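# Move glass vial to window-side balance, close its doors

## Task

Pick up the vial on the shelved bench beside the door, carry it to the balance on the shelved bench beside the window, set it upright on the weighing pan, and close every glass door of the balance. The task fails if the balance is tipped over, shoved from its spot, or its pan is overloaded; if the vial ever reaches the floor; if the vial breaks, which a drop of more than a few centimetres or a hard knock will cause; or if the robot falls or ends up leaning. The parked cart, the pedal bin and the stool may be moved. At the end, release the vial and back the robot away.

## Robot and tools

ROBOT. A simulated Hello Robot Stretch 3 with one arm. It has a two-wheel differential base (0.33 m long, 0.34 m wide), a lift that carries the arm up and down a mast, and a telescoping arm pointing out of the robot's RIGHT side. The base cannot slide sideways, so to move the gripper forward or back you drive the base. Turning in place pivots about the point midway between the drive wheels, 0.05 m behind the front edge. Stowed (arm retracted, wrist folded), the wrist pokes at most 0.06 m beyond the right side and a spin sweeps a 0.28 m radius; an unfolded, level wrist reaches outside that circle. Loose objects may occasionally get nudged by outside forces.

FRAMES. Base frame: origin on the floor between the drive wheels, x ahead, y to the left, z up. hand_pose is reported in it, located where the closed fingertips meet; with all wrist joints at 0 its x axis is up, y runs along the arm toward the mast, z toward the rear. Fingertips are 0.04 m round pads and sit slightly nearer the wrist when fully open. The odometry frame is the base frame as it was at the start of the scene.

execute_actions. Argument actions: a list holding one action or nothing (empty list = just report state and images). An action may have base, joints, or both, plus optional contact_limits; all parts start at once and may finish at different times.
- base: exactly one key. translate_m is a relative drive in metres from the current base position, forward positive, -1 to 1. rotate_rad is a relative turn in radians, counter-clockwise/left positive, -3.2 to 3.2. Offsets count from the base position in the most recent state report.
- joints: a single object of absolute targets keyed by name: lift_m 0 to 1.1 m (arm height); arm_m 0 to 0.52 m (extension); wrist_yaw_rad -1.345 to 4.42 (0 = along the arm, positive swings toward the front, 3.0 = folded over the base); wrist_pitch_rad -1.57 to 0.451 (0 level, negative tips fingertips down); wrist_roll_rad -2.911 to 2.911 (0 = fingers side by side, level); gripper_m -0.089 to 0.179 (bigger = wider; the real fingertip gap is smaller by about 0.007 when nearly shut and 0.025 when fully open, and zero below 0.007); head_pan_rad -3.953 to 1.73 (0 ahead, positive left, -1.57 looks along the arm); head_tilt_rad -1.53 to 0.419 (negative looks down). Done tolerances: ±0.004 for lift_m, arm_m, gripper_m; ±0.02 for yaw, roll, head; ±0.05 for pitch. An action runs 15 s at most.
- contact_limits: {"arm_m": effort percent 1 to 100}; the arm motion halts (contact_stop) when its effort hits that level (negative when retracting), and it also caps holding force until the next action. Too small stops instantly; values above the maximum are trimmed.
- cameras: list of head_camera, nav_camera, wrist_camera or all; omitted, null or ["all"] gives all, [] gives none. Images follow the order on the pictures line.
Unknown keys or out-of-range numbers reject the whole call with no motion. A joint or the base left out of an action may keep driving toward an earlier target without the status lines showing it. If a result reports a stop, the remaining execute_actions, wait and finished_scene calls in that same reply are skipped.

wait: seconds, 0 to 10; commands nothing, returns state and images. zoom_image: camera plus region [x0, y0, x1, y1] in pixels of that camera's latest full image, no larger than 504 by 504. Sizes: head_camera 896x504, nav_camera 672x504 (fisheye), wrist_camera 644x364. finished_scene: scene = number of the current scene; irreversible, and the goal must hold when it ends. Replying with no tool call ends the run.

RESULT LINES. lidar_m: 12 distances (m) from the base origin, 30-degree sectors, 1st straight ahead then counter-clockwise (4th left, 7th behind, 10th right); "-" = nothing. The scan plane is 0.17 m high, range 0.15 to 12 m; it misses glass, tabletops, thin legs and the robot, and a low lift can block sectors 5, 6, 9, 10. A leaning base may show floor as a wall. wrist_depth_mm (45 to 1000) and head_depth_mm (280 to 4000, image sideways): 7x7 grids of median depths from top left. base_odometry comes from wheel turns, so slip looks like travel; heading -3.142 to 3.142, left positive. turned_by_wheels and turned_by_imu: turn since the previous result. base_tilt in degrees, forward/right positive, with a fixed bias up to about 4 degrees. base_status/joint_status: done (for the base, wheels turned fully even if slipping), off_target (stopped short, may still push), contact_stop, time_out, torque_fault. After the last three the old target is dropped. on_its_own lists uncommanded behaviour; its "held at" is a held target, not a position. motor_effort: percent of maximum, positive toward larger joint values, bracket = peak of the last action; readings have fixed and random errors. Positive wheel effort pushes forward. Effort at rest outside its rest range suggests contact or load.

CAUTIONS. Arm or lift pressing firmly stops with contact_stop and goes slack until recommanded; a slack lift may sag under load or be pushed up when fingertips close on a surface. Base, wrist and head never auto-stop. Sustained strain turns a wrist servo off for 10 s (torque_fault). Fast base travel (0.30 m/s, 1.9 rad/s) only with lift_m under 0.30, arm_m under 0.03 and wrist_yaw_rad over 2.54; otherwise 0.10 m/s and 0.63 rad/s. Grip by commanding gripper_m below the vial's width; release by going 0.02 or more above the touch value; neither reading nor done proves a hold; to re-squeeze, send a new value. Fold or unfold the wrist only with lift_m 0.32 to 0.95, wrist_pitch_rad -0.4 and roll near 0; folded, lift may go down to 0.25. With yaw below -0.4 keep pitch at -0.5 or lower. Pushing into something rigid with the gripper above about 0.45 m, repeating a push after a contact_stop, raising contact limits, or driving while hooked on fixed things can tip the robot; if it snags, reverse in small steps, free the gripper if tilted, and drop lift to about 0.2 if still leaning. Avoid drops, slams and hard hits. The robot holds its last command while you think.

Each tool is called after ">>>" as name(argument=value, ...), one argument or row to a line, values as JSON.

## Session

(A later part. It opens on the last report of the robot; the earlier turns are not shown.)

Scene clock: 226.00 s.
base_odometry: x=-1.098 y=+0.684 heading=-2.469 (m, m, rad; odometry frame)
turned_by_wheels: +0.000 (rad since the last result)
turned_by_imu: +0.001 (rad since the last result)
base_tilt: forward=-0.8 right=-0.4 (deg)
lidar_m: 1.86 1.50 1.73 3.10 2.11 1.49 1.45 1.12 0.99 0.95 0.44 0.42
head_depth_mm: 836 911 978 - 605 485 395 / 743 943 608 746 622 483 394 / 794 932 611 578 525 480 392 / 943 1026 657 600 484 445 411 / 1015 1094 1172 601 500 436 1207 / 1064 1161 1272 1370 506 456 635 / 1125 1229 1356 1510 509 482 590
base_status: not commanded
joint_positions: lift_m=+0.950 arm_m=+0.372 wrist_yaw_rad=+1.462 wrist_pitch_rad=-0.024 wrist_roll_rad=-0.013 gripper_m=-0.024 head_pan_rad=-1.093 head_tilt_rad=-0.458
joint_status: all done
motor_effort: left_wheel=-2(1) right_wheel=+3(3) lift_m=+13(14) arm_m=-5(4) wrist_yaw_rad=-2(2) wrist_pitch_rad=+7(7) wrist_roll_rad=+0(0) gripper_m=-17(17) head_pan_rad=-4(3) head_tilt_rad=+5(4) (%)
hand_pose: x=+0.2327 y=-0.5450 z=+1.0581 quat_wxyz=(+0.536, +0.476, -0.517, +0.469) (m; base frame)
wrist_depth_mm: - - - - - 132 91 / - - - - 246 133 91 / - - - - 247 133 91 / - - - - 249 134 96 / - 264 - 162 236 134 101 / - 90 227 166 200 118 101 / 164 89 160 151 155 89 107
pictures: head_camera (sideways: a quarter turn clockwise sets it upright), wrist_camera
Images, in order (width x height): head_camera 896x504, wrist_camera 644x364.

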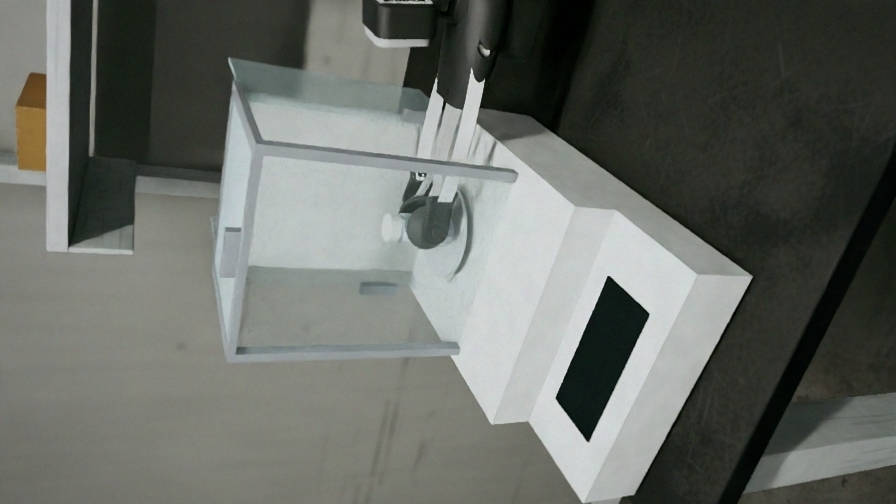

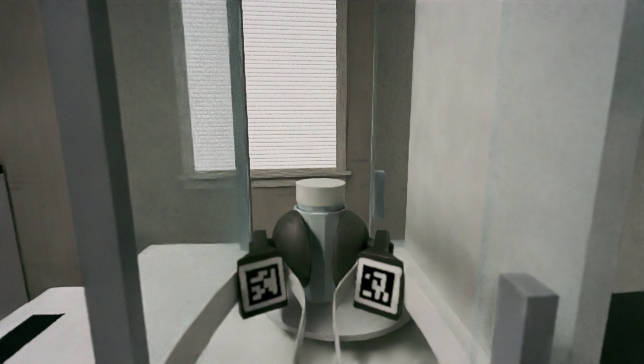

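>>> execute_actions(
  actions=[
    {"joints": {"gripper_m": 0.045}},
  ],
  cameras=["head_camera", "wrist_camera"],
)

Scene clock: 228.20 s.
base_odometry: x=-1.098 y=+0.684 heading=-2.469 (m, m, rad; odometry frame)
turned_by_wheels: +0.000 (rad since the last result)
turned_by_imu: +0.001 (rad since the last result)
base_tilt: forward=-0.8 right=-0.6 (deg)
lidar_m: 1.86 1.50 1.73 3.09 2.12 1.49 1.45 1.12 0.99 0.95 0.44 0.42
head_depth_mm: 833 912 978 - 603 486 395 / 745 940 609 746 621 484 394 / 796 931 613 579 526 480 392 / 945 1027 657 582 484 445 411 / 1016 1090 1177 601 502 437 1211 / 1063 1158 1271 1369 507 457 635 / 1120 1232 1361 1519 509 482 588
base_status: not commanded
joint_positions: lift_m=+0.950 arm_m=+0.372 wrist_yaw_rad=+1.462 wrist_pitch_rad=-0.024 wrist_roll_rad=-0.013 gripper_m=+0.045 head_pan_rad=-1.093 head_tilt_rad=-0.458
joint_status: all done
motor_effort: left_wheel=-1(2) right_wheel=+4(3) lift_m=+13(13) arm_m=-4(5) wrist_yaw_rad=-1(2) wrist_pitch_rad=+7(7) wrist_roll_rad=+0(0) gripper_m=+0(90) head_pan_rad=-3(4) head_tilt_rad=+5(5) (%)
hand_pose: x=+0.2327 y=-0.5450 z=+1.0581 quat_wxyz=(+0.536, +0.476, -0.517, +0.469) (m; base frame)
wrist_depth_mm: - - - - - 132 91 / - - - - 245 133 91 / - - - - 247 133 91 / - - - - 250 134 96 / - 263 - 169 222 134 101 / - 90 - 166 183 119 101 / 164 86 163 148 155 83 107
pictures: head_camera (sideways: a quarter turn clockwise sets it upright), wrist_camera
Images, in order (width x height): head_camera 896x504, wrist_camera 644x364.

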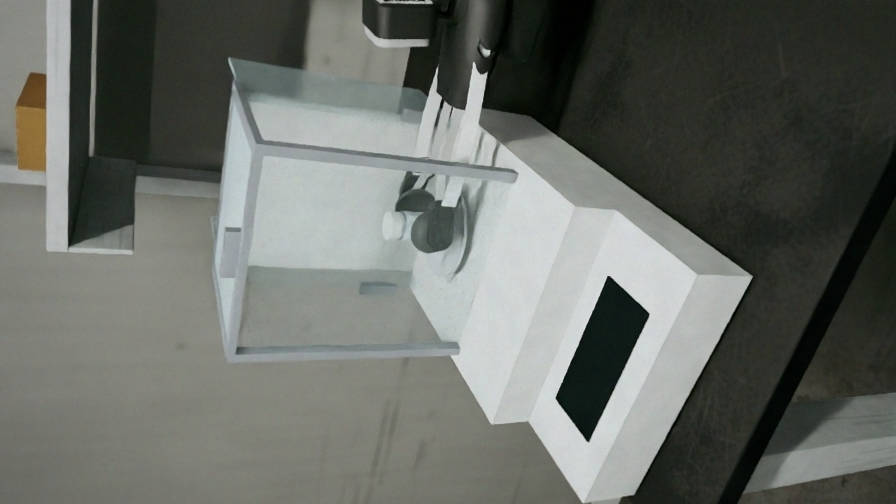

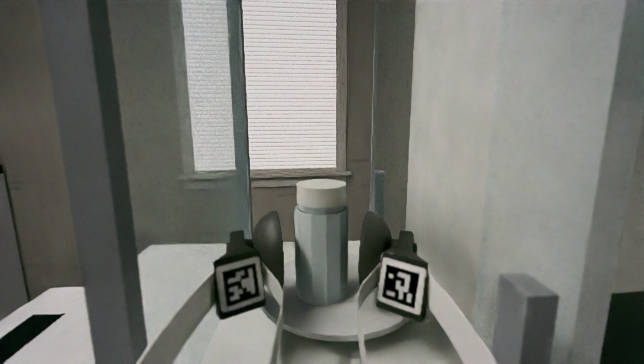

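>>> execute_actions(
  actions=[
    {"base": {"translate_m": -0.045}, "joints": {"arm_m": 0.367}},
  ],
  cameras=["head_camera", "wrist_camera"],
)

Scene clock: 231.83 s.
base_odometry: x=-1.062 y=+0.712 heading=-2.470 (m, m, rad; odometry frame)
turned_by_wheels: +0.000 (rad since the last result)
turned_by_imu: +0.001 (rad since the last result)
base_tilt: forward=-0.9 right=-0.5 (deg)
lidar_m: 1.90 1.53 1.79 3.14 2.05 1.45 1.41 1.08 0.99 0.95 0.98 0.46
head_depth_mm: 838 911 979 - 603 486 396 / 860 954 1027 932 623 483 394 / 800 958 608 639 595 480 393 / 801 1014 654 598 519 477 412 / 1018 1078 1187 631 497 447 1212 / 1069 1150 1261 625 507 457 1275 / 1125 1233 1358 1489 504 481 622
base_status: done
joint_positions: lift_m=+0.950 arm_m=+0.367 wrist_yaw_rad=+1.462 wrist_pitch_rad=-0.024 wrist_roll_rad=-0.013 gripper_m=+0.045 head_pan_rad=-1.093 head_tilt_rad=-0.458
joint_status: all done
motor_effort: left_wheel=-1(4) right_wheel=+3(4) lift_m=+13(13) arm_m=-4(4) wrist_yaw_rad=-2(2) wrist_pitch_rad=+7(7) wrist_roll_rad=+0(0) gripper_m=+1(0) head_pan_rad=-3(4) head_tilt_rad=+4(5) (%)
hand_pose: x=+0.2327 y=-0.5400 z=+1.0581 quat_wxyz=(+0.536, +0.476, -0.517, +0.469) (m; base frame)
wrist_depth_mm: - - - - 250 136 540 / - - - - 252 146 542 / - - - - 256 147 542 / - - - - 257 159 545 / - - 310 220 228 148 544 / - 214 - 198 138 160 399 / 168 163 156 162 162 282 307
pictures: head_camera (sideways: a quarter turn clockwise sets it upright), wrist_camera
Images, in order (width x height): head_camera 896x504, wrist_camera 644x364.

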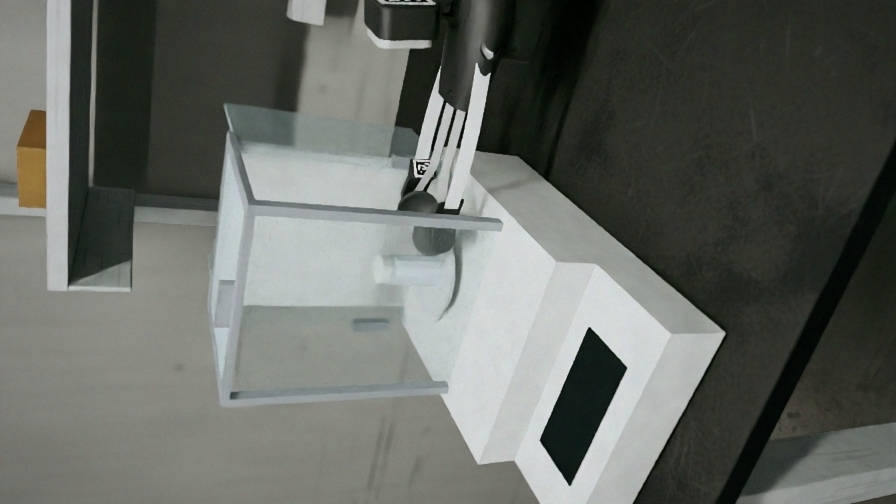

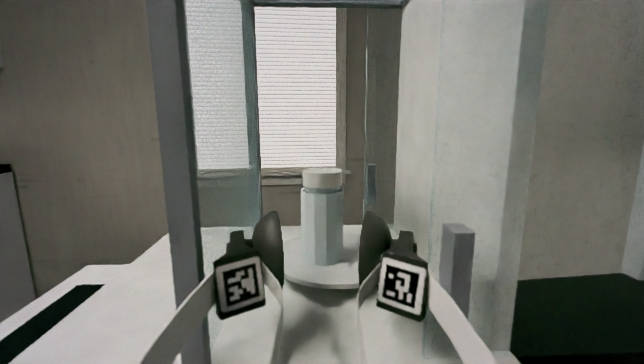

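>>> execute_actions(
  actions=[
    {"base": {"translate_m": -0.08}, "joints": {"arm_m": 0.36, "gripper_m": 0.005}},
  ],
  cameras=["head_camera", "wrist_camera"],
)

Scene clock: 235.67 s.
base_odometry: x=-1.000 y=+0.762 heading=-2.470 (m, m, rad; odometry frame)
turned_by_wheels: +0.000 (rad since the last result)
turned_by_imu: +0.001 (rad since the last result)
base_tilt: forward=-0.9 right=-0.5 (deg)
lidar_m: 1.98 1.61 1.90 3.01 1.93 1.37 1.33 1.00 0.99 0.95 0.98 0.53
head_depth_mm: 677 914 957 - 604 486 396 / 872 956 1032 935 624 483 394 / 896 1000 1084 815 618 480 392 / 849 984 657 674 613 478 411 / 798 1059 686 598 556 475 1214 / 1071 1142 1273 625 515 471 1272 / 1123 1216 1342 619 505 483 1264
base_status: done
joint_positions: lift_m=+0.950 arm_m=+0.360 wrist_yaw_rad=+1.462 wrist_pitch_rad=-0.024 wrist_roll_rad=-0.013 gripper_m=+0.005 head_pan_rad=-1.093 head_tilt_rad=-0.458
joint_status: all done
motor_effort: left_wheel=-1(5) right_wheel=+3(6) lift_m=+13(13) arm_m=-4(5) wrist_yaw_rad=-2(2) wrist_pitch_rad=+7(7) wrist_roll_rad=+0(0) gripper_m=-1(91) head_pan_rad=-2(3) head_tilt_rad=+5(5) (%)
hand_pose: x=+0.2327 y=-0.5330 z=+1.0581 quat_wxyz=(+0.536, +0.476, -0.517, +0.469) (m; base frame)
wrist_depth_mm: - - - - 258 749 551 / - - - - 260 765 550 / - - - - 262 779 468 / - - - 392 300 771 486 / - - 283 309 262 784 491 / - 214 214 - 217 401 403 / 222 211 214 215 220 306 305
pictures: head_camera (sideways: a quarter turn clockwise sets it upright), wrist_camera
Images, in order (width x height): head_camera 896x504, wrist_camera 644x364.

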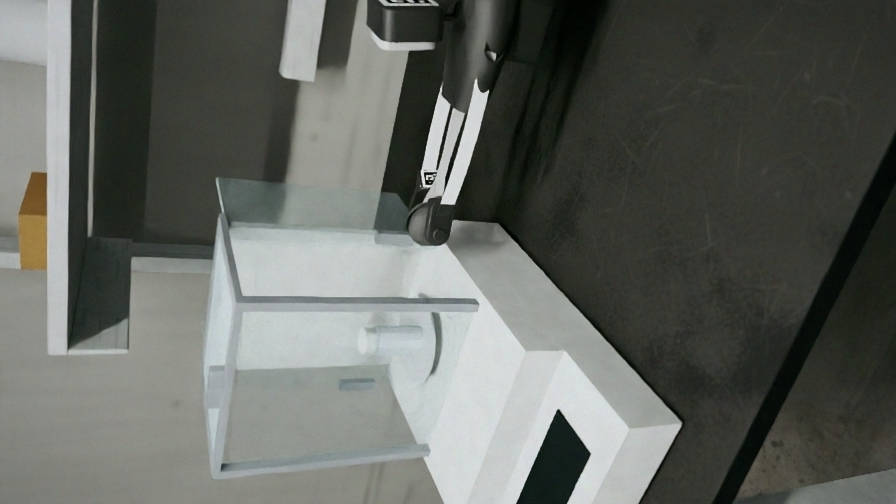

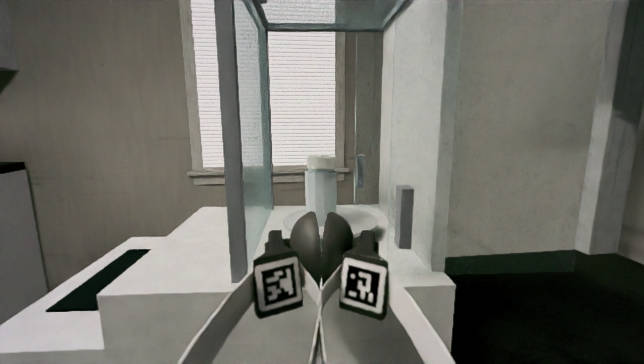

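>>> execute_actions(
  actions=[
    {"base": {"translate_m": -0.015}, "joints": {"wrist_yaw_rad": 1.57, "gripper_m": 0.04}},
  ],
  cameras=[],
)

>>> execute_actions(
  actions=[
    {"joints": {"arm_m": 0.442}},
  ],
  cameras=["head_camera", "wrist_camera"],
)

Scene clock: 242.20 s.
base_odometry: x=-0.988 y=+0.771 heading=-2.470 (m, m, rad; odometry frame)
turned_by_wheels: +0.000 (rad since the last result)
turned_by_imu: +0.001 (rad since the last result)
base_tilt: forward=-0.8 right=-0.5 (deg)
lidar_m: 2.00 1.62 1.92 3.01 1.91 1.36 1.32 0.99 1.00 0.95 0.98 0.54
head_depth_mm: 679 915 959 - 601 486 395 / 873 956 1034 932 622 483 394 / 903 1000 1084 870 618 480 392 / 851 991 675 689 614 477 412 / 825 1059 684 604 570 475 1216 / 1071 1139 1264 626 529 472 1270 / 1129 1213 1345 620 504 481 1296
base_status: done
joint_positions: lift_m=+0.950 arm_m=+0.360 wrist_yaw_rad=+1.567 wrist_pitch_rad=-0.024 wrist_roll_rad=-0.013 gripper_m=+0.040 head_pan_rad=-1.093 head_tilt_rad=-0.458
joint_status: all done
motor_effort: left_wheel=-2(4) right_wheel=+4(3) lift_m=+13(13) arm_m=-4(4) wrist_yaw_rad=+2(9) wrist_pitch_rad=+7(7) wrist_roll_rad=+0(0) gripper_m=+1(90) head_pan_rad=-4(3) head_tilt_rad=+4(4) (%)
hand_pose: x=+0.2342 y=-0.5062 z=+1.0581 quat_wxyz=(+0.510, +0.502, -0.491, +0.496) (m; base frame)
wrist_depth_mm: - - - - - 251 628 / - - - - - 249 623 / - - - - - 770 619 / - - - 408 363 756 628 / - - 378 284 283 808 632 / - 284 231 227 225 357 404 / - 244 237 233 229 295 306
pictures: none
No camera images: the call's "cameras" was empty. Leave "cameras" out to get every camera's image.

Scene clock: 244.00 s.
base_odometry: x=-0.988 y=+0.771 heading=-2.470 (m, m, rad; odometry frame)
turned_by_wheels: +0.000 (rad since the last result)
turned_by_imu: +0.000 (rad since the last result)
base_tilt: forward=-0.8 right=-0.5 (deg)
lidar_m: 2.00 1.61 1.92 3.01 1.91 1.36 1.31 0.99 0.99 0.95 0.98 0.54
head_depth_mm: 680 913 953 918 627 485 395 / 871 956 1031 826 623 483 394 / 902 1000 1082 798 618 480 392 / 849 994 674 688 614 477 412 / 824 1054 684 603 569 474 1215 / 1072 1137 1258 626 529 471 1269 / 1131 1216 1348 619 504 482 1297
base_status: not commanded
joint_positions: lift_m=+0.950 arm_m=+0.442 wrist_yaw_rad=+1.568 wrist_pitch_rad=-0.024 wrist_roll_rad=-0.013 gripper_m=+0.040 head_pan_rad=-1.093 head_tilt_rad=-0.458
joint_status: all done
motor_effort: left_wheel=-1(1) right_wheel=+3(3) lift_m=+13(13) arm_m=+4(4) wrist_yaw_rad=+2(3) wrist_pitch_rad=+7(7) wrist_roll_rad=+0(0) gripper_m=+1(0) head_pan_rad=-3(3) head_tilt_rad=+4(5) (%)
hand_pose: x=+0.2342 y=-0.5874 z=+1.0581 quat_wxyz=(+0.510, +0.502, -0.491, +0.496) (m; base frame)
wrist_depth_mm: - - - - - 778 539 / - - - - - 790 537 / - - - - - 776 441 / - - - - - 802 443 / - 312 308 290 - 792 464 / 259 230 228 223 428 400 396 / 242 237 233 227 294 307 306
pictures: head_camera (sideways: a quarter turn clockwise sets it upright), wrist_camera
Images, in order (width x height): head_camera 896x504, wrist_camera 644x364.

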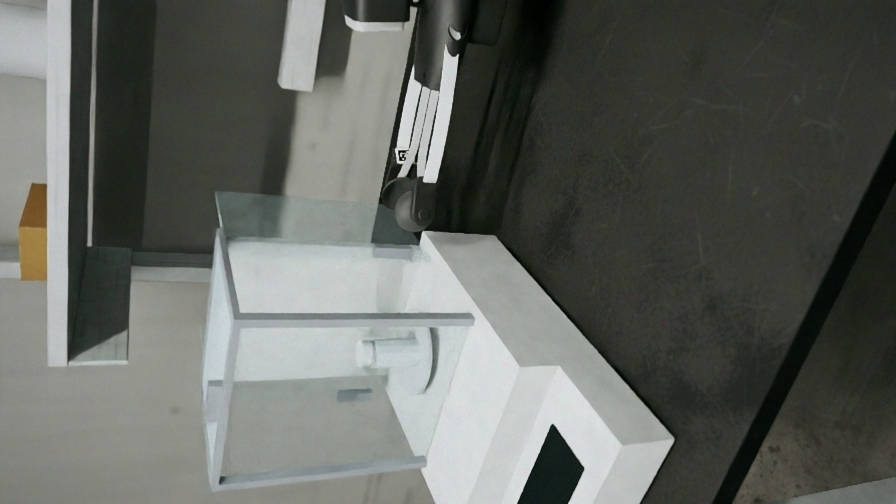

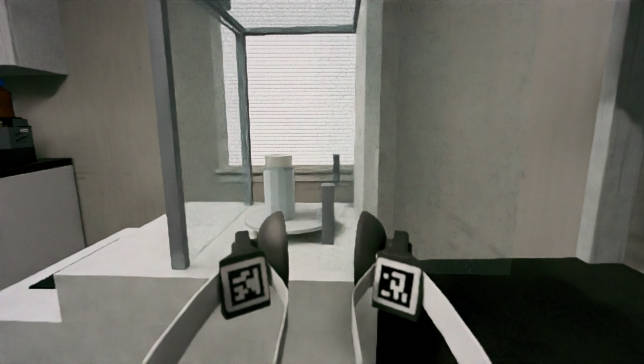

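>>> execute_actions(
  actions=[
    {"base": {"rotate_rad": -0.075}, "joints": {"arm_m": 0.423}},
  ],
  cameras=[],
)

>>> execute_actions(
  actions=[
    {"base": {"translate_m": 0.045}},
  ],
  cameras=["head_camera", "wrist_camera"],
)

Scene clock: 249.73 s.
base_odometry: x=-0.988 y=+0.771 heading=-2.545 (m, m, rad; odometry frame)
turned_by_wheels: -0.075 (rad since the last result)
turned_by_imu: -0.073 (rad since the last result)
base_tilt: forward=-0.9 right=-0.5 (deg)
lidar_m: 2.00 1.61 1.80 3.07 2.08 1.38 1.32 0.99 1.02 0.95 0.96 0.54
head_depth_mm: 826 905 952 1000 627 485 396 / 688 938 1008 827 624 483 394 / 874 976 1056 815 618 480 392 / 875 1016 1099 812 613 478 401 / 854 981 657 666 606 474 421 / 751 1060 688 593 542 472 1231 / 1062 1131 1262 620 507 467 1265
base_status: done
joint_positions: lift_m=+0.950 arm_m=+0.423 wrist_yaw_rad=+1.568 wrist_pitch_rad=-0.024 wrist_roll_rad=-0.013 gripper_m=+0.040 head_pan_rad=-1.093 head_tilt_rad=-0.458
joint_status: all done
motor_effort: left_wheel=+2(4) right_wheel=-1(4) lift_m=+12(13) arm_m=-5(5) wrist_yaw_rad=+2(2) wrist_pitch_rad=+7(7) wrist_roll_rad=+0(0) gripper_m=-1(0) head_pan_rad=-3(3) head_tilt_rad=+4(4) (%)
hand_pose: x=+0.2342 y=-0.5689 z=+1.0581 quat_wxyz=(+0.510, +0.502, -0.491, +0.496) (m; base frame)
wrist_depth_mm: - - - - - 717 469 / - - - - - 724 481 / - - - - - 722 489 / - - 440 342 - 733 505 / - 311 310 288 - 537 499 / 290 264 263 267 426 401 401 / 271 271 275 276 307 307 307
pictures: none
No camera images: the call's "cameras" was empty. Leave "cameras" out to get every camera's image.

Scene clock: 251.97 s.
base_odometry: x=-1.025 y=+0.746 heading=-2.544 (m, m, rad; odometry frame)
turned_by_wheels: +0.000 (rad since the last result)
turned_by_imu: +0.001 (rad since the last result)
base_tilt: forward=-0.9 right=-0.5 (deg)
lidar_m: 1.95 1.58 1.74 3.08 2.15 1.43 1.36 1.03 1.01 0.94 0.96 0.50
head_depth_mm: 674 900 945 1014 628 486 396 / 744 934 1009 825 622 483 394 / 871 973 1054 817 618 480 392 / 848 995 659 678 613 478 400 / 800 943 650 598 557 475 411 / 992 1063 707 624 506 463 1208 / 1054 1132 1240 618 503 453 1262
base_status: done
joint_positions: lift_m=+0.950 arm_m=+0.423 wrist_yaw_rad=+1.568 wrist_pitch_rad=-0.024 wrist_roll_rad=-0.013 gripper_m=+0.040 head_pan_rad=-1.093 head_tilt_rad=-0.458
joint_status: not commanded
motor_effort: left_wheel=+2(6) right_wheel=-1(3) lift_m=+13(13) arm_m=-4(4) wrist_yaw_rad=+2(2) wrist_pitch_rad=+7(7) wrist_roll_rad=+0(0) gripper_m=+0(1) head_pan_rad=-2(3) head_tilt_rad=+4(4) (%)
hand_pose: x=+0.2342 y=-0.5689 z=+1.0581 quat_wxyz=(+0.510, +0.502, -0.491, +0.496) (m; base frame)
wrist_depth_mm: - - - - - 708 437 / - - - - - 717 448 / - - - - - 726 455 / - - - - - 720 468 / - 310 310 280 - 680 483 / 223 219 228 221 429 400 402 / 222 223 225 226 307 306 306
pictures: head_camera (sideways: a quarter turn clockwise sets it upright), wrist_camera
Images, in order (width x height): head_camera 896x504, wrist_camera 644x364.

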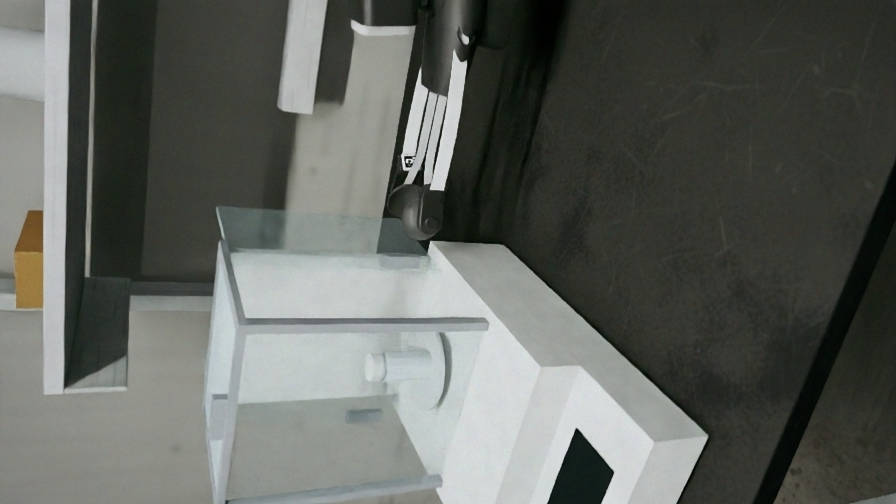

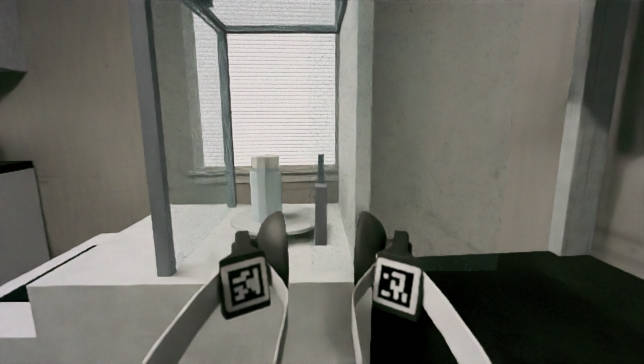

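>>> execute_actions(
  actions=[
    {"base": {"translate_m": 0.013}},
  ],
  cameras=["head_camera", "wrist_camera"],
)

>>> zoom_image(
  camera="head_camera",
  region=[350, 160, 490, 300],
)

Scene clock: 256.57 s.
base_odometry: x=-1.036 y=+0.739 heading=-2.544 (m, m, rad; odometry frame)
turned_by_wheels: +0.000 (rad since the last result)
turned_by_imu: +0.001 (rad since the last result)
base_tilt: forward=-0.9 right=-0.5 (deg)
lidar_m: 1.94 1.57 1.72 3.06 2.17 1.45 1.37 1.04 1.01 0.94 0.96 0.49
head_depth_mm: 667 900 943 1016 627 486 396 / 838 935 1012 825 623 482 394 / 867 976 1050 818 618 480 392 / 849 979 644 660 611 477 400 / 777 1007 647 598 543 475 410 / 993 1068 1170 624 498 456 1205 / 1053 1131 1237 619 503 453 1232
base_status: done
joint_positions: lift_m=+0.950 arm_m=+0.423 wrist_yaw_rad=+1.568 wrist_pitch_rad=-0.024 wrist_roll_rad=-0.013 gripper_m=+0.040 head_pan_rad=-1.093 head_tilt_rad=-0.458
joint_status: not commanded
motor_effort: left_wheel=+2(6) right_wheel=-1(1) lift_m=+13(12) arm_m=-4(5) wrist_yaw_rad=+2(1) wrist_pitch_rad=+7(7) wrist_roll_rad=+0(0) gripper_m=+0(1) head_pan_rad=-4(3) head_tilt_rad=+5(4) (%)
hand_pose: x=+0.2342 y=-0.5689 z=+1.0581 quat_wxyz=(+0.510, +0.502, -0.491, +0.496) (m; base frame)
wrist_depth_mm: - - - - - 711 433 / - - - - - 713 437 / - - - - - 708 450 / - - - - - 714 457 / - 311 296 277 - 731 472 / 222 214 228 213 431 400 400 / 208 209 210 211 308 306 306
pictures: head_camera (sideways: a quarter turn clockwise sets it upright), wrist_camera
Images, in order (width x height): head_camera 896x504, wrist_camera 644x364.

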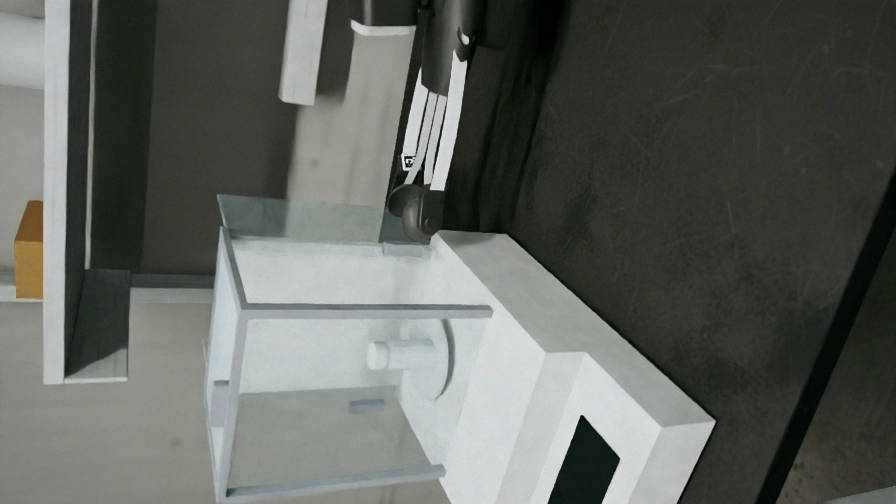

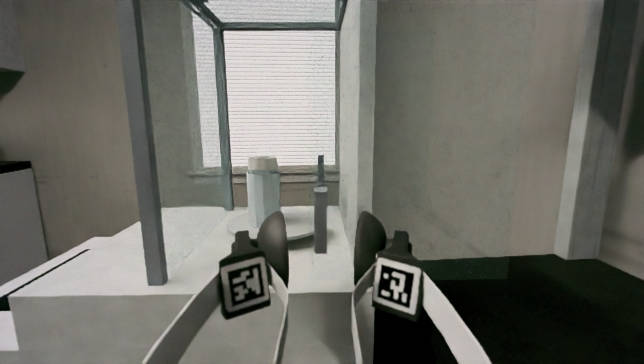

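Region (350, 160, 490, 300) of head_camera's 896x504 image, scaled by 3.600, with more detail than that image has.

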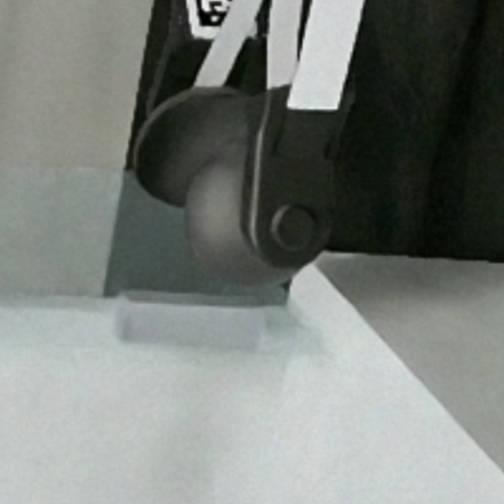

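>>> execute_actions(
  actions=[
    {"base": {"translate_m": 0.014}},
  ],
  cameras=["head_camera", "wrist_camera"],
)

>>> zoom_image(
  camera="head_camera",
  region=[350, 160, 490, 300],
)

Scene clock: 260.90 s.
base_odometry: x=-1.048 y=+0.731 heading=-2.544 (m, m, rad; odometry frame)
turned_by_wheels: +0.000 (rad since the last result)
turned_by_imu: +0.001 (rad since the last result)
base_tilt: forward=-0.8 right=-0.5 (deg)
lidar_m: 1.93 1.56 1.71 3.14 2.19 1.46 1.38 1.05 1.01 0.94 0.95 0.47
head_depth_mm: 664 899 944 1012 627 485 395 / 840 935 1009 827 623 483 394 / 860 968 1052 815 618 480 392 / 839 959 628 644 591 477 391 / 757 1024 647 597 516 474 411 / 1002 1063 1187 624 496 444 1209 / 1051 1134 1246 610 503 453 1231
base_status: done
joint_positions: lift_m=+0.950 arm_m=+0.423 wrist_yaw_rad=+1.568 wrist_pitch_rad=-0.024 wrist_roll_rad=-0.013 gripper_m=+0.040 head_pan_rad=-1.093 head_tilt_rad=-0.458
joint_status: not commanded
motor_effort: left_wheel=+2(5) right_wheel=+0(3) lift_m=+13(13) arm_m=-4(5) wrist_yaw_rad=+3(1) wrist_pitch_rad=+7(7) wrist_roll_rad=+0(0) gripper_m=+0(0) head_pan_rad=-3(3) head_tilt_rad=+4(4) (%)
hand_pose: x=+0.2342 y=-0.5689 z=+1.0581 quat_wxyz=(+0.510, +0.502, -0.491, +0.496) (m; base frame)
wrist_depth_mm: - - - - - 711 413 / - - - - - 712 436 / - - - - - 717 436 / - - - - - 717 449 / - 310 297 272 - 729 462 / 214 202 227 213 429 404 404 / 193 193 194 195 293 308 308
pictures: head_camera (sideways: a quarter turn clockwise sets it upright), wrist_camera
Images, in order (width x height): head_camera 896x504, wrist_camera 644x364.

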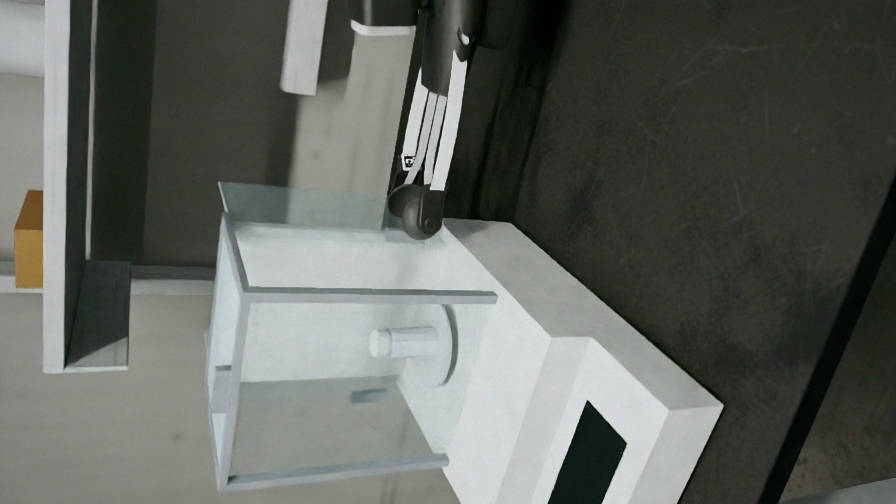

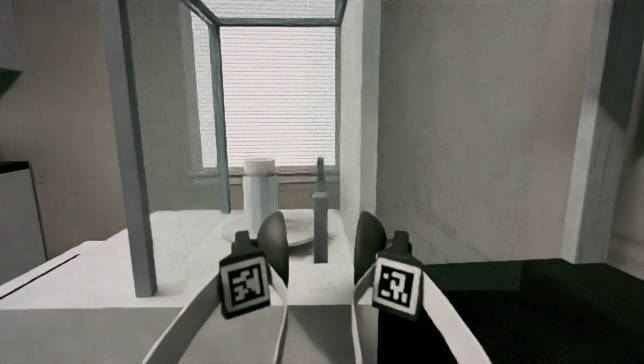

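Region (350, 160, 490, 300) of head_camera's 896x504 image, scaled by 3.600, with more detail than that image has.

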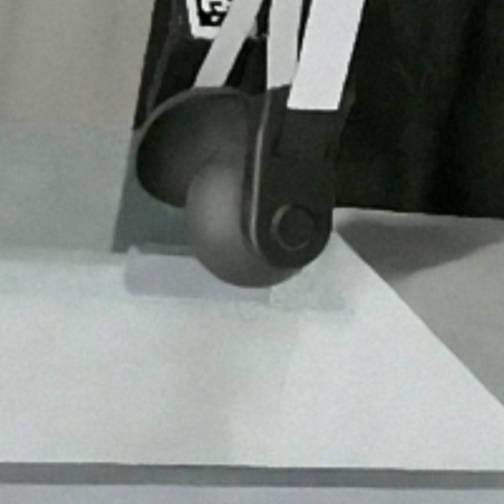

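>>> execute_actions(
  actions=[
    {"base": {"translate_m": 0.011}},
  ],
  cameras=["head_camera", "wrist_camera"],
)

>>> zoom_image(
  camera="head_camera",
  region=[350, 160, 490, 300],
)

Scene clock: 265.13 s.
base_odometry: x=-1.057 y=+0.725 heading=-2.544 (m, m, rad; odometry frame)
turned_by_wheels: +0.000 (rad since the last result)
turned_by_imu: +0.001 (rad since the last result)
base_tilt: forward=-0.8 right=-0.5 (deg)
lidar_m: 1.92 1.55 1.69 3.05 2.21 1.47 1.40 1.07 1.01 0.94 0.96 0.46
head_depth_mm: 661 898 945 1014 627 485 396 / 838 934 1006 825 623 483 394 / 860 965 1049 782 618 480 392 / 838 947 612 611 586 477 391 / 737 1020 653 600 501 474 409 / 1009 1067 1189 625 496 439 1204 / 1050 1138 1236 602 503 453 1203
base_status: done
joint_positions: lift_m=+0.950 arm_m=+0.423 wrist_yaw_rad=+1.568 wrist_pitch_rad=-0.024 wrist_roll_rad=-0.013 gripper_m=+0.040 head_pan_rad=-1.093 head_tilt_rad=-0.458
joint_status: not commanded
motor_effort: left_wheel=+2(4) right_wheel=-1(3) lift_m=+13(12) arm_m=-4(4) wrist_yaw_rad=+2(2) wrist_pitch_rad=+7(7) wrist_roll_rad=+0(0) gripper_m=+0(0) head_pan_rad=-3(3) head_tilt_rad=+5(4) (%)
hand_pose: x=+0.2342 y=-0.5689 z=+1.0581 quat_wxyz=(+0.510, +0.502, -0.491, +0.496) (m; base frame)
wrist_depth_mm: - - - - - 708 500 / - - - - - 704 415 / - - - - - 700 436 / - - 355 - - 724 437 / - 284 284 269 - 722 448 / 215 201 228 213 424 402 397 / 181 181 183 184 295 307 305
pictures: head_camera (sideways: a quarter turn clockwise sets it upright), wrist_camera
Images, in order (width x height): head_camera 896x504, wrist_camera 644x364.

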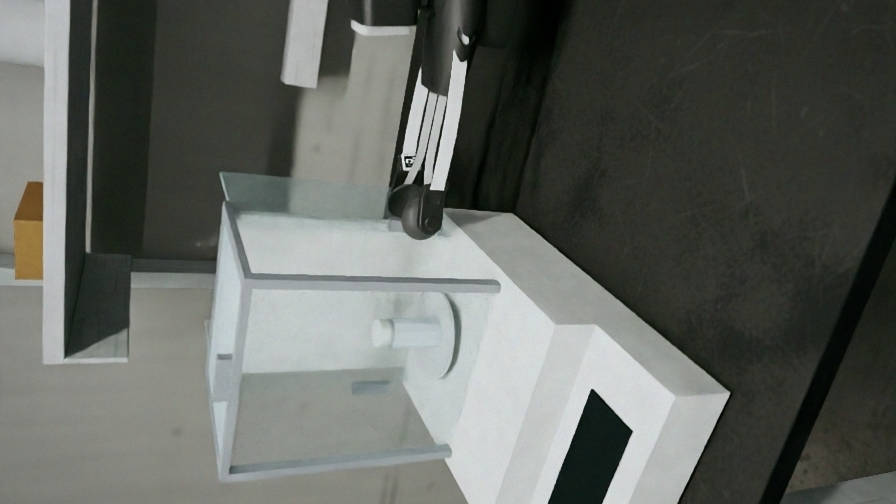

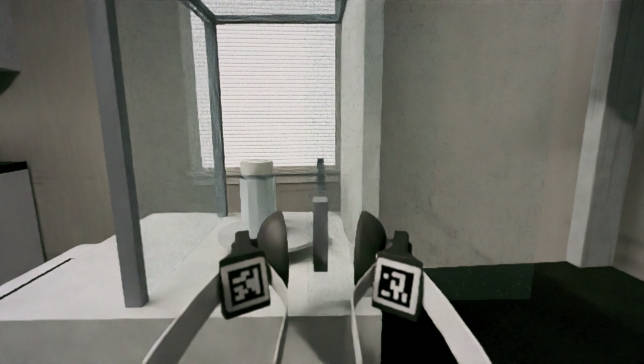

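Region (350, 160, 490, 300) of head_camera's 896x504 image, scaled by 3.600, with more detail than that image has.

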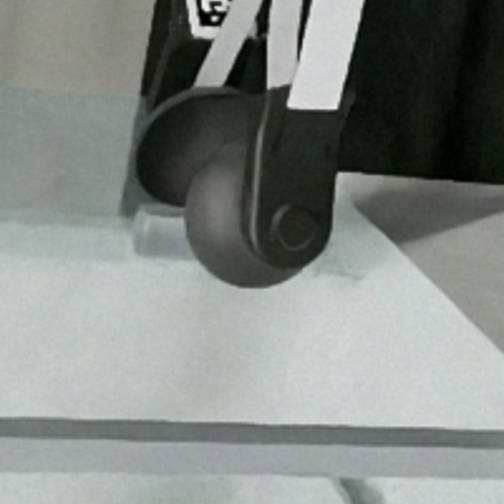

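>>> execute_actions(
  actions=[
    {"joints": {"arm_m": 0.39}, "contact_limits": {"arm_m": 14}},
  ],
  cameras=["head_camera", "wrist_camera"],
)

Scene clock: 267.80 s.
base_odometry: x=-1.057 y=+0.725 heading=-2.544 (m, m, rad; odometry frame)
turned_by_wheels: +0.000 (rad since the last result)
turned_by_imu: +0.001 (rad since the last result)
base_tilt: forward=-0.9 right=-0.4 (deg)
lidar_m: 1.92 1.55 1.69 3.04 2.21 1.47 1.40 1.07 1.01 0.94 0.96 0.46
head_depth_mm: 663 899 945 - 625 485 396 / 839 934 1005 936 623 482 393 / 858 964 1049 817 619 480 392 / 838 948 612 606 586 478 391 / 737 1020 655 600 500 474 409 / 1010 1069 1191 624 496 440 1207 / 1051 1134 1237 601 503 453 1200
base_status: not commanded
joint_positions: lift_m=+0.950 arm_m=+0.390 wrist_yaw_rad=+1.566 wrist_pitch_rad=-0.024 wrist_roll_rad=-0.013 gripper_m=+0.040 head_pan_rad=-1.093 head_tilt_rad=-0.458
joint_status: all done
motor_effort: left_wheel=+2(2) right_wheel=+0(1) lift_m=+13(13) arm_m=-5(5) wrist_yaw_rad=+4(4) wrist_pitch_rad=+7(7) wrist_roll_rad=+0(0) gripper_m=-1(1) head_pan_rad=-4(3) head_tilt_rad=+5(4) (%)
contact_limits: arm_m 14 (drawing in: default 31, maximum 51; extending or still: default 42, maximum 69)
hand_pose: x=+0.2342 y=-0.5364 z=+1.0581 quat_wxyz=(+0.511, +0.502, -0.491, +0.496) (m; base frame)
wrist_depth_mm: - - - - 221 754 535 / - - - - 221 758 536 / - - - - 263 759 540 / - - - 359 265 759 536 / - - 310 261 268 767 452 / 308 214 189 213 403 398 402 / 182 180 182 183 184 307 307
pictures: head_camera (sideways: a quarter turn clockwise sets it upright), wrist_camera
Images, in order (width x height): head_camera 896x504, wrist_camera 644x364.

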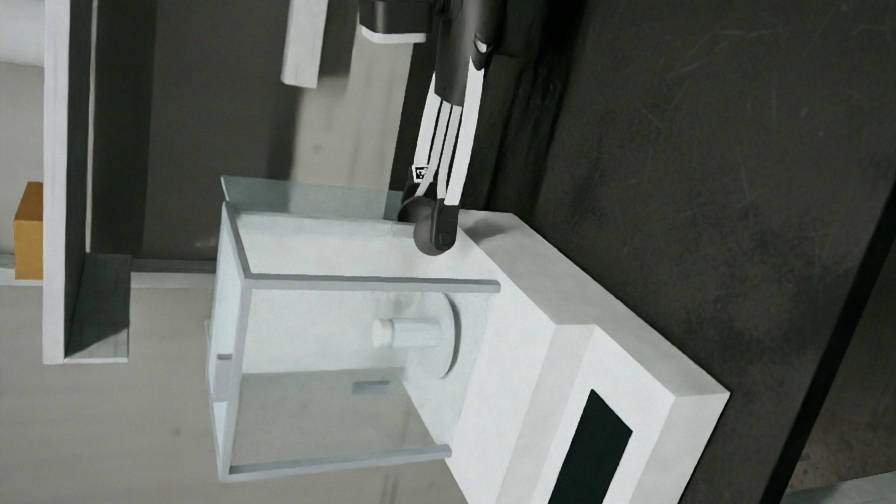

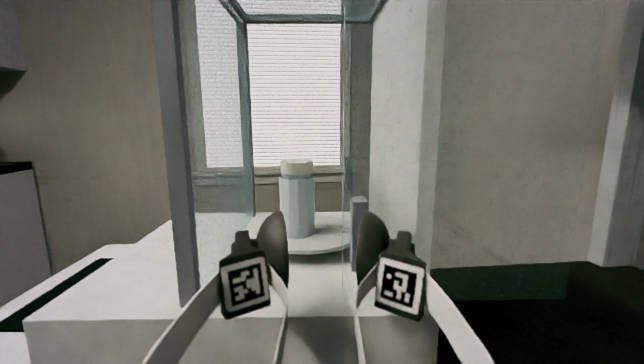

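>>> execute_actions(
  actions=[
    {"joints": {"arm_m": 0.35}, "contact_limits": {"arm_m": 14}},
  ],
  cameras=["head_camera", "wrist_camera"],
)

Scene clock: 271.03 s.
base_odometry: x=-1.057 y=+0.725 heading=-2.544 (m, m, rad; odometry frame)
turned_by_wheels: +0.000 (rad since the last result)
turned_by_imu: +0.001 (rad since the last result)
base_tilt: forward=-0.9 right=-0.6 (deg)
lidar_m: 1.92 1.55 1.69 3.04 2.21 1.47 1.39 1.07 1.01 0.94 0.95 0.46
head_depth_mm: 661 900 948 - 602 485 396 / 842 933 1009 934 623 483 394 / 860 965 1051 923 618 480 392 / 838 947 612 588 587 478 391 / 737 1023 652 600 500 474 410 / 1008 1072 1191 624 495 439 1211 / 1049 1133 1233 600 503 452 1200
base_status: not commanded
joint_positions: lift_m=+0.950 arm_m=+0.350 wrist_yaw_rad=+1.566 wrist_pitch_rad=-0.024 wrist_roll_rad=-0.013 gripper_m=+0.040 head_pan_rad=-1.093 head_tilt_rad=-0.458
joint_status: all done
motor_effort: left_wheel=+2(2) right_wheel=+1(0) lift_m=+13(13) arm_m=-5(5) wrist_yaw_rad=+4(4) wrist_pitch_rad=+7(7) wrist_roll_rad=+0(0) gripper_m=+0(1) head_pan_rad=-3(3) head_tilt_rad=+4(4) (%)
contact_limits: arm_m 14 (drawing in: default 31, maximum 51; extending or still: default 42, maximum 69)
hand_pose: x=+0.2342 y=-0.4966 z=+1.0581 quat_wxyz=(+0.511, +0.502, -0.491, +0.496) (m; base frame)
wrist_depth_mm: - - - - 321 194 578 / - - - - 322 210 579 / - - - - 323 211 577 / - - - 355 325 701 576 / - - 309 263 282 696 584 / - 227 228 214 219 356 399 / 225 181 181 182 183 281 307
pictures: head_camera (sideways: a quarter turn clockwise sets it upright), wrist_camera
Images, in order (width x height): head_camera 896x504, wrist_camera 644x364.

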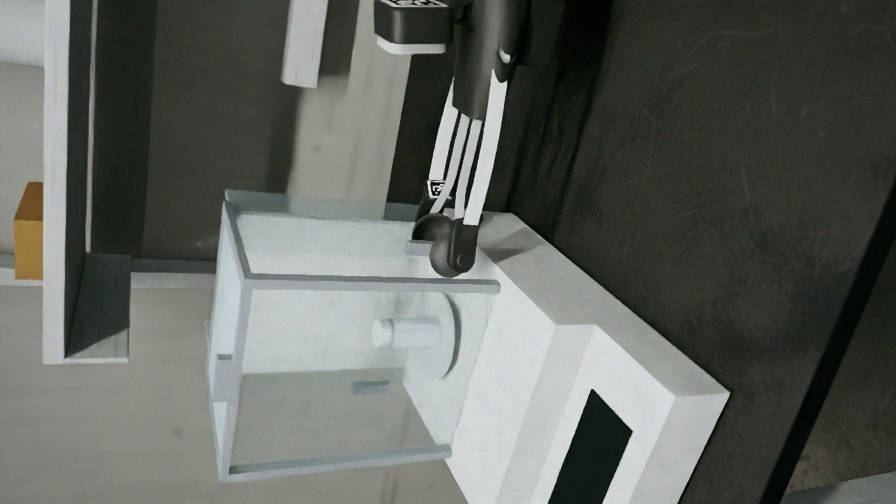

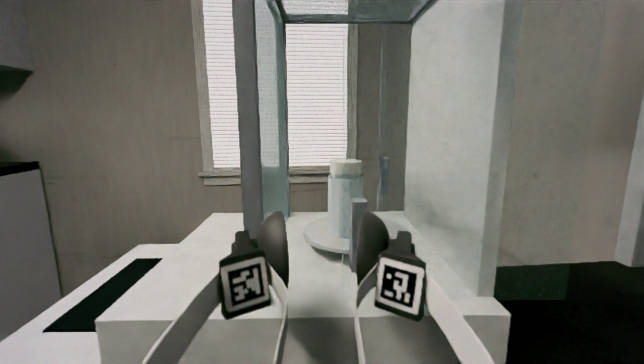

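>>> execute_actions(
  actions=[
    {"joints": {"arm_m": 0.30}, "contact_limits": {"arm_m": 10}},
  ],
  cameras=["head_camera", "wrist_camera"],
)

Scene clock: 273.73 s.
base_odometry: x=-1.057 y=+0.725 heading=-2.544 (m, m, rad; odometry frame)
turned_by_wheels: +0.000 (rad since the last result)
turned_by_imu: +0.001 (rad since the last result)
base_tilt: forward=-0.9 right=-0.4 (deg)
lidar_m: 1.91 1.55 1.69 3.05 2.22 1.47 1.40 1.06 1.01 0.94 0.95 0.46
head_depth_mm: 660 899 952 - 579 486 395 / 838 931 1005 933 621 483 394 / 860 966 1049 923 618 480 392 / 839 947 611 576 586 477 391 / 736 1020 653 601 500 474 410 / 1009 1071 1190 624 496 440 1203 / 1045 1131 1249 601 503 452 1204
base_status: not commanded
joint_positions: lift_m=+0.950 arm_m=+0.314 wrist_yaw_rad=+1.521 wrist_pitch_rad=-0.024 wrist_roll_rad=-0.013 gripper_m=+0.040 head_pan_rad=-1.093 head_tilt_rad=-0.457
joint_status: arm_m contact_stop (moved -0.036 of -0.050)
on_its_own: arm_m is slack since a contact_stop, until your next command for it (your +0.300 is given up); wrist_yaw_rad is at rest, and its effort (+47) is outside its rest range (-12 to +12)
motor_effort: left_wheel=+0(2) right_wheel=-1(2) lift_m=+13(12) arm_m=-1(9) wrist_yaw_rad=+47(48) wrist_pitch_rad=+7(7) wrist_roll_rad=+0(0) gripper_m=+11(12) head_pan_rad=-4(3) head_tilt_rad=+4(4) (%)
contact_limits: arm_m 10 (drawing in: default 31, maximum 51; extending or still: default 42, maximum 69)
hand_pose: x=+0.2339 y=-0.4722 z=+1.0583 quat_wxyz=(+0.522, +0.490, -0.503, +0.484) (m; base frame)
wrist_depth_mm: - - - - - 202 581 / - - - - - 202 578 / - - - - - 216 588 / - - - - 331 217 587 / - - 341 284 279 235 591 / - 285 228 201 226 212 403 / 238 181 180 182 186 190 307
pictures: head_camera (sideways: a quarter turn clockwise sets it upright), wrist_camera
Images, in order (width x height): head_camera 896x504, wrist_camera 644x364.

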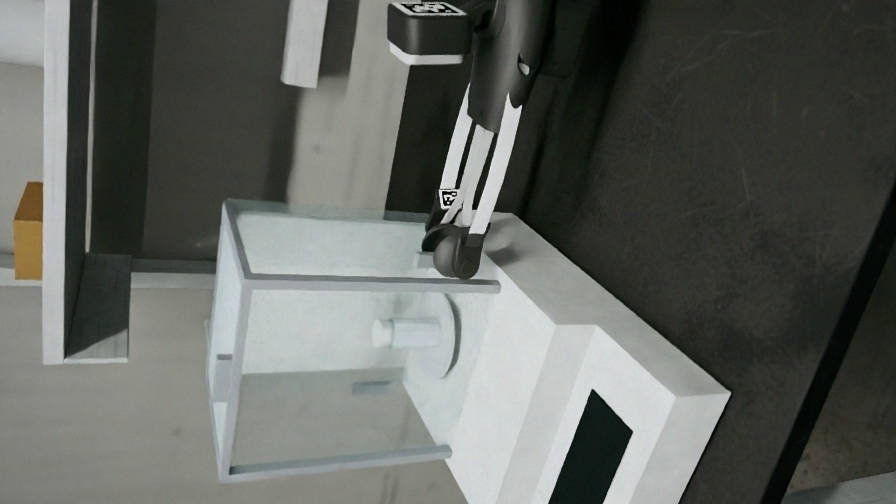

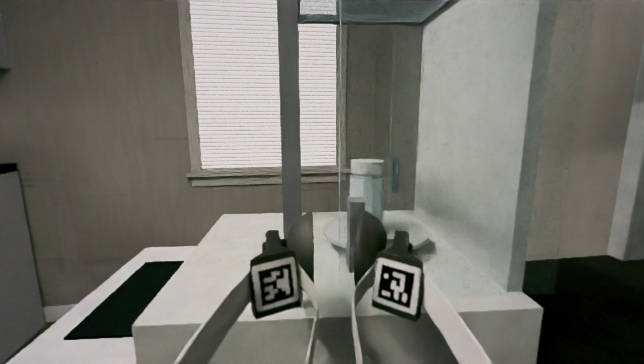

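>>> execute_actions(
  actions=[
    {"joints": {"arm_m": 0.338}},
  ],
  cameras=["head_camera", "wrist_camera"],
)

Scene clock: 277.50 s.
base_odometry: x=-1.057 y=+0.725 heading=-2.544 (m, m, rad; odometry frame)
turned_by_wheels: +0.000 (rad since the last result)
turned_by_imu: +0.001 (rad since the last result)
base_tilt: forward=-0.9 right=-0.5 (deg)
lidar_m: 1.92 1.55 1.69 3.04 2.21 1.47 1.39 1.07 1.01 0.94 0.95 0.47
head_depth_mm: 662 901 951 - 601 486 396 / 837 931 1006 987 624 484 394 / 859 968 1051 920 619 480 392 / 838 949 613 600 586 477 390 / 736 1020 655 601 500 473 410 / 1007 1066 1192 624 497 440 1207 / 1051 1135 1242 601 504 452 1202
base_status: not commanded
joint_positions: lift_m=+0.950 arm_m=+0.338 wrist_yaw_rad=+1.502 wrist_pitch_rad=-0.024 wrist_roll_rad=-0.013 gripper_m=+0.040 head_pan_rad=-1.093 head_tilt_rad=-0.457
joint_status: all done
on_its_own: wrist_yaw_rad is held at +1.504, not at your +1.570, by its stall guard, which is not easing now
motor_effort: left_wheel=+1(1) right_wheel=+0(6) lift_m=+12(13) arm_m=+4(3) wrist_yaw_rad=+2(17) wrist_pitch_rad=+7(7) wrist_roll_rad=+0(0) gripper_m=+1(7) head_pan_rad=-4(3) head_tilt_rad=+4(4) (%)
hand_pose: x=+0.2336 y=-0.5004 z=+1.0583 quat_wxyz=(+0.526, +0.486, -0.507, +0.479) (m; base frame)
wrist_depth_mm: - - - - 281 641 548 / - - - - 282 654 547 / - - - - 283 647 553 / - - - - 288 683 471 / - - 313 262 261 689 499 / - 229 229 213 218 378 397 / 218 174 179 182 188 294 306
pictures: head_camera (sideways: a quarter turn clockwise sets it upright), wrist_camera
Images, in order (width x height): head_camera 896x504, wrist_camera 644x364.

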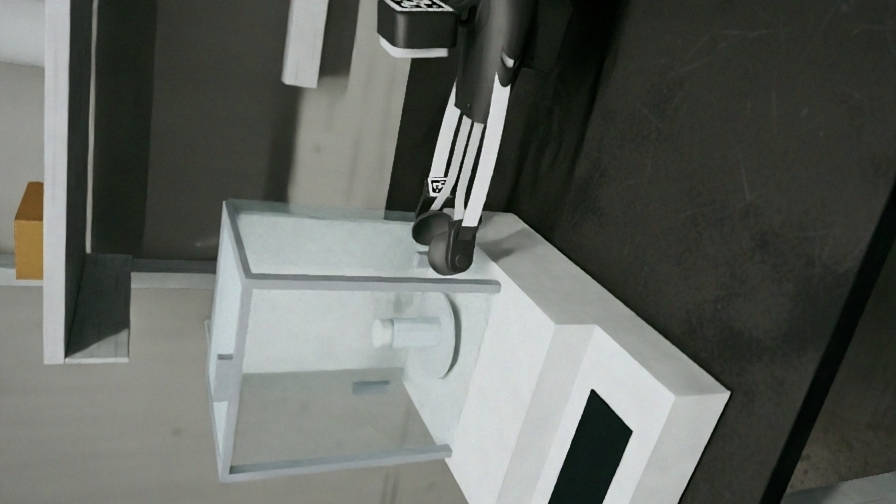

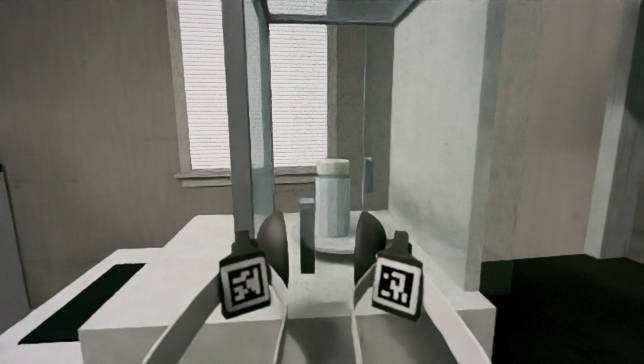

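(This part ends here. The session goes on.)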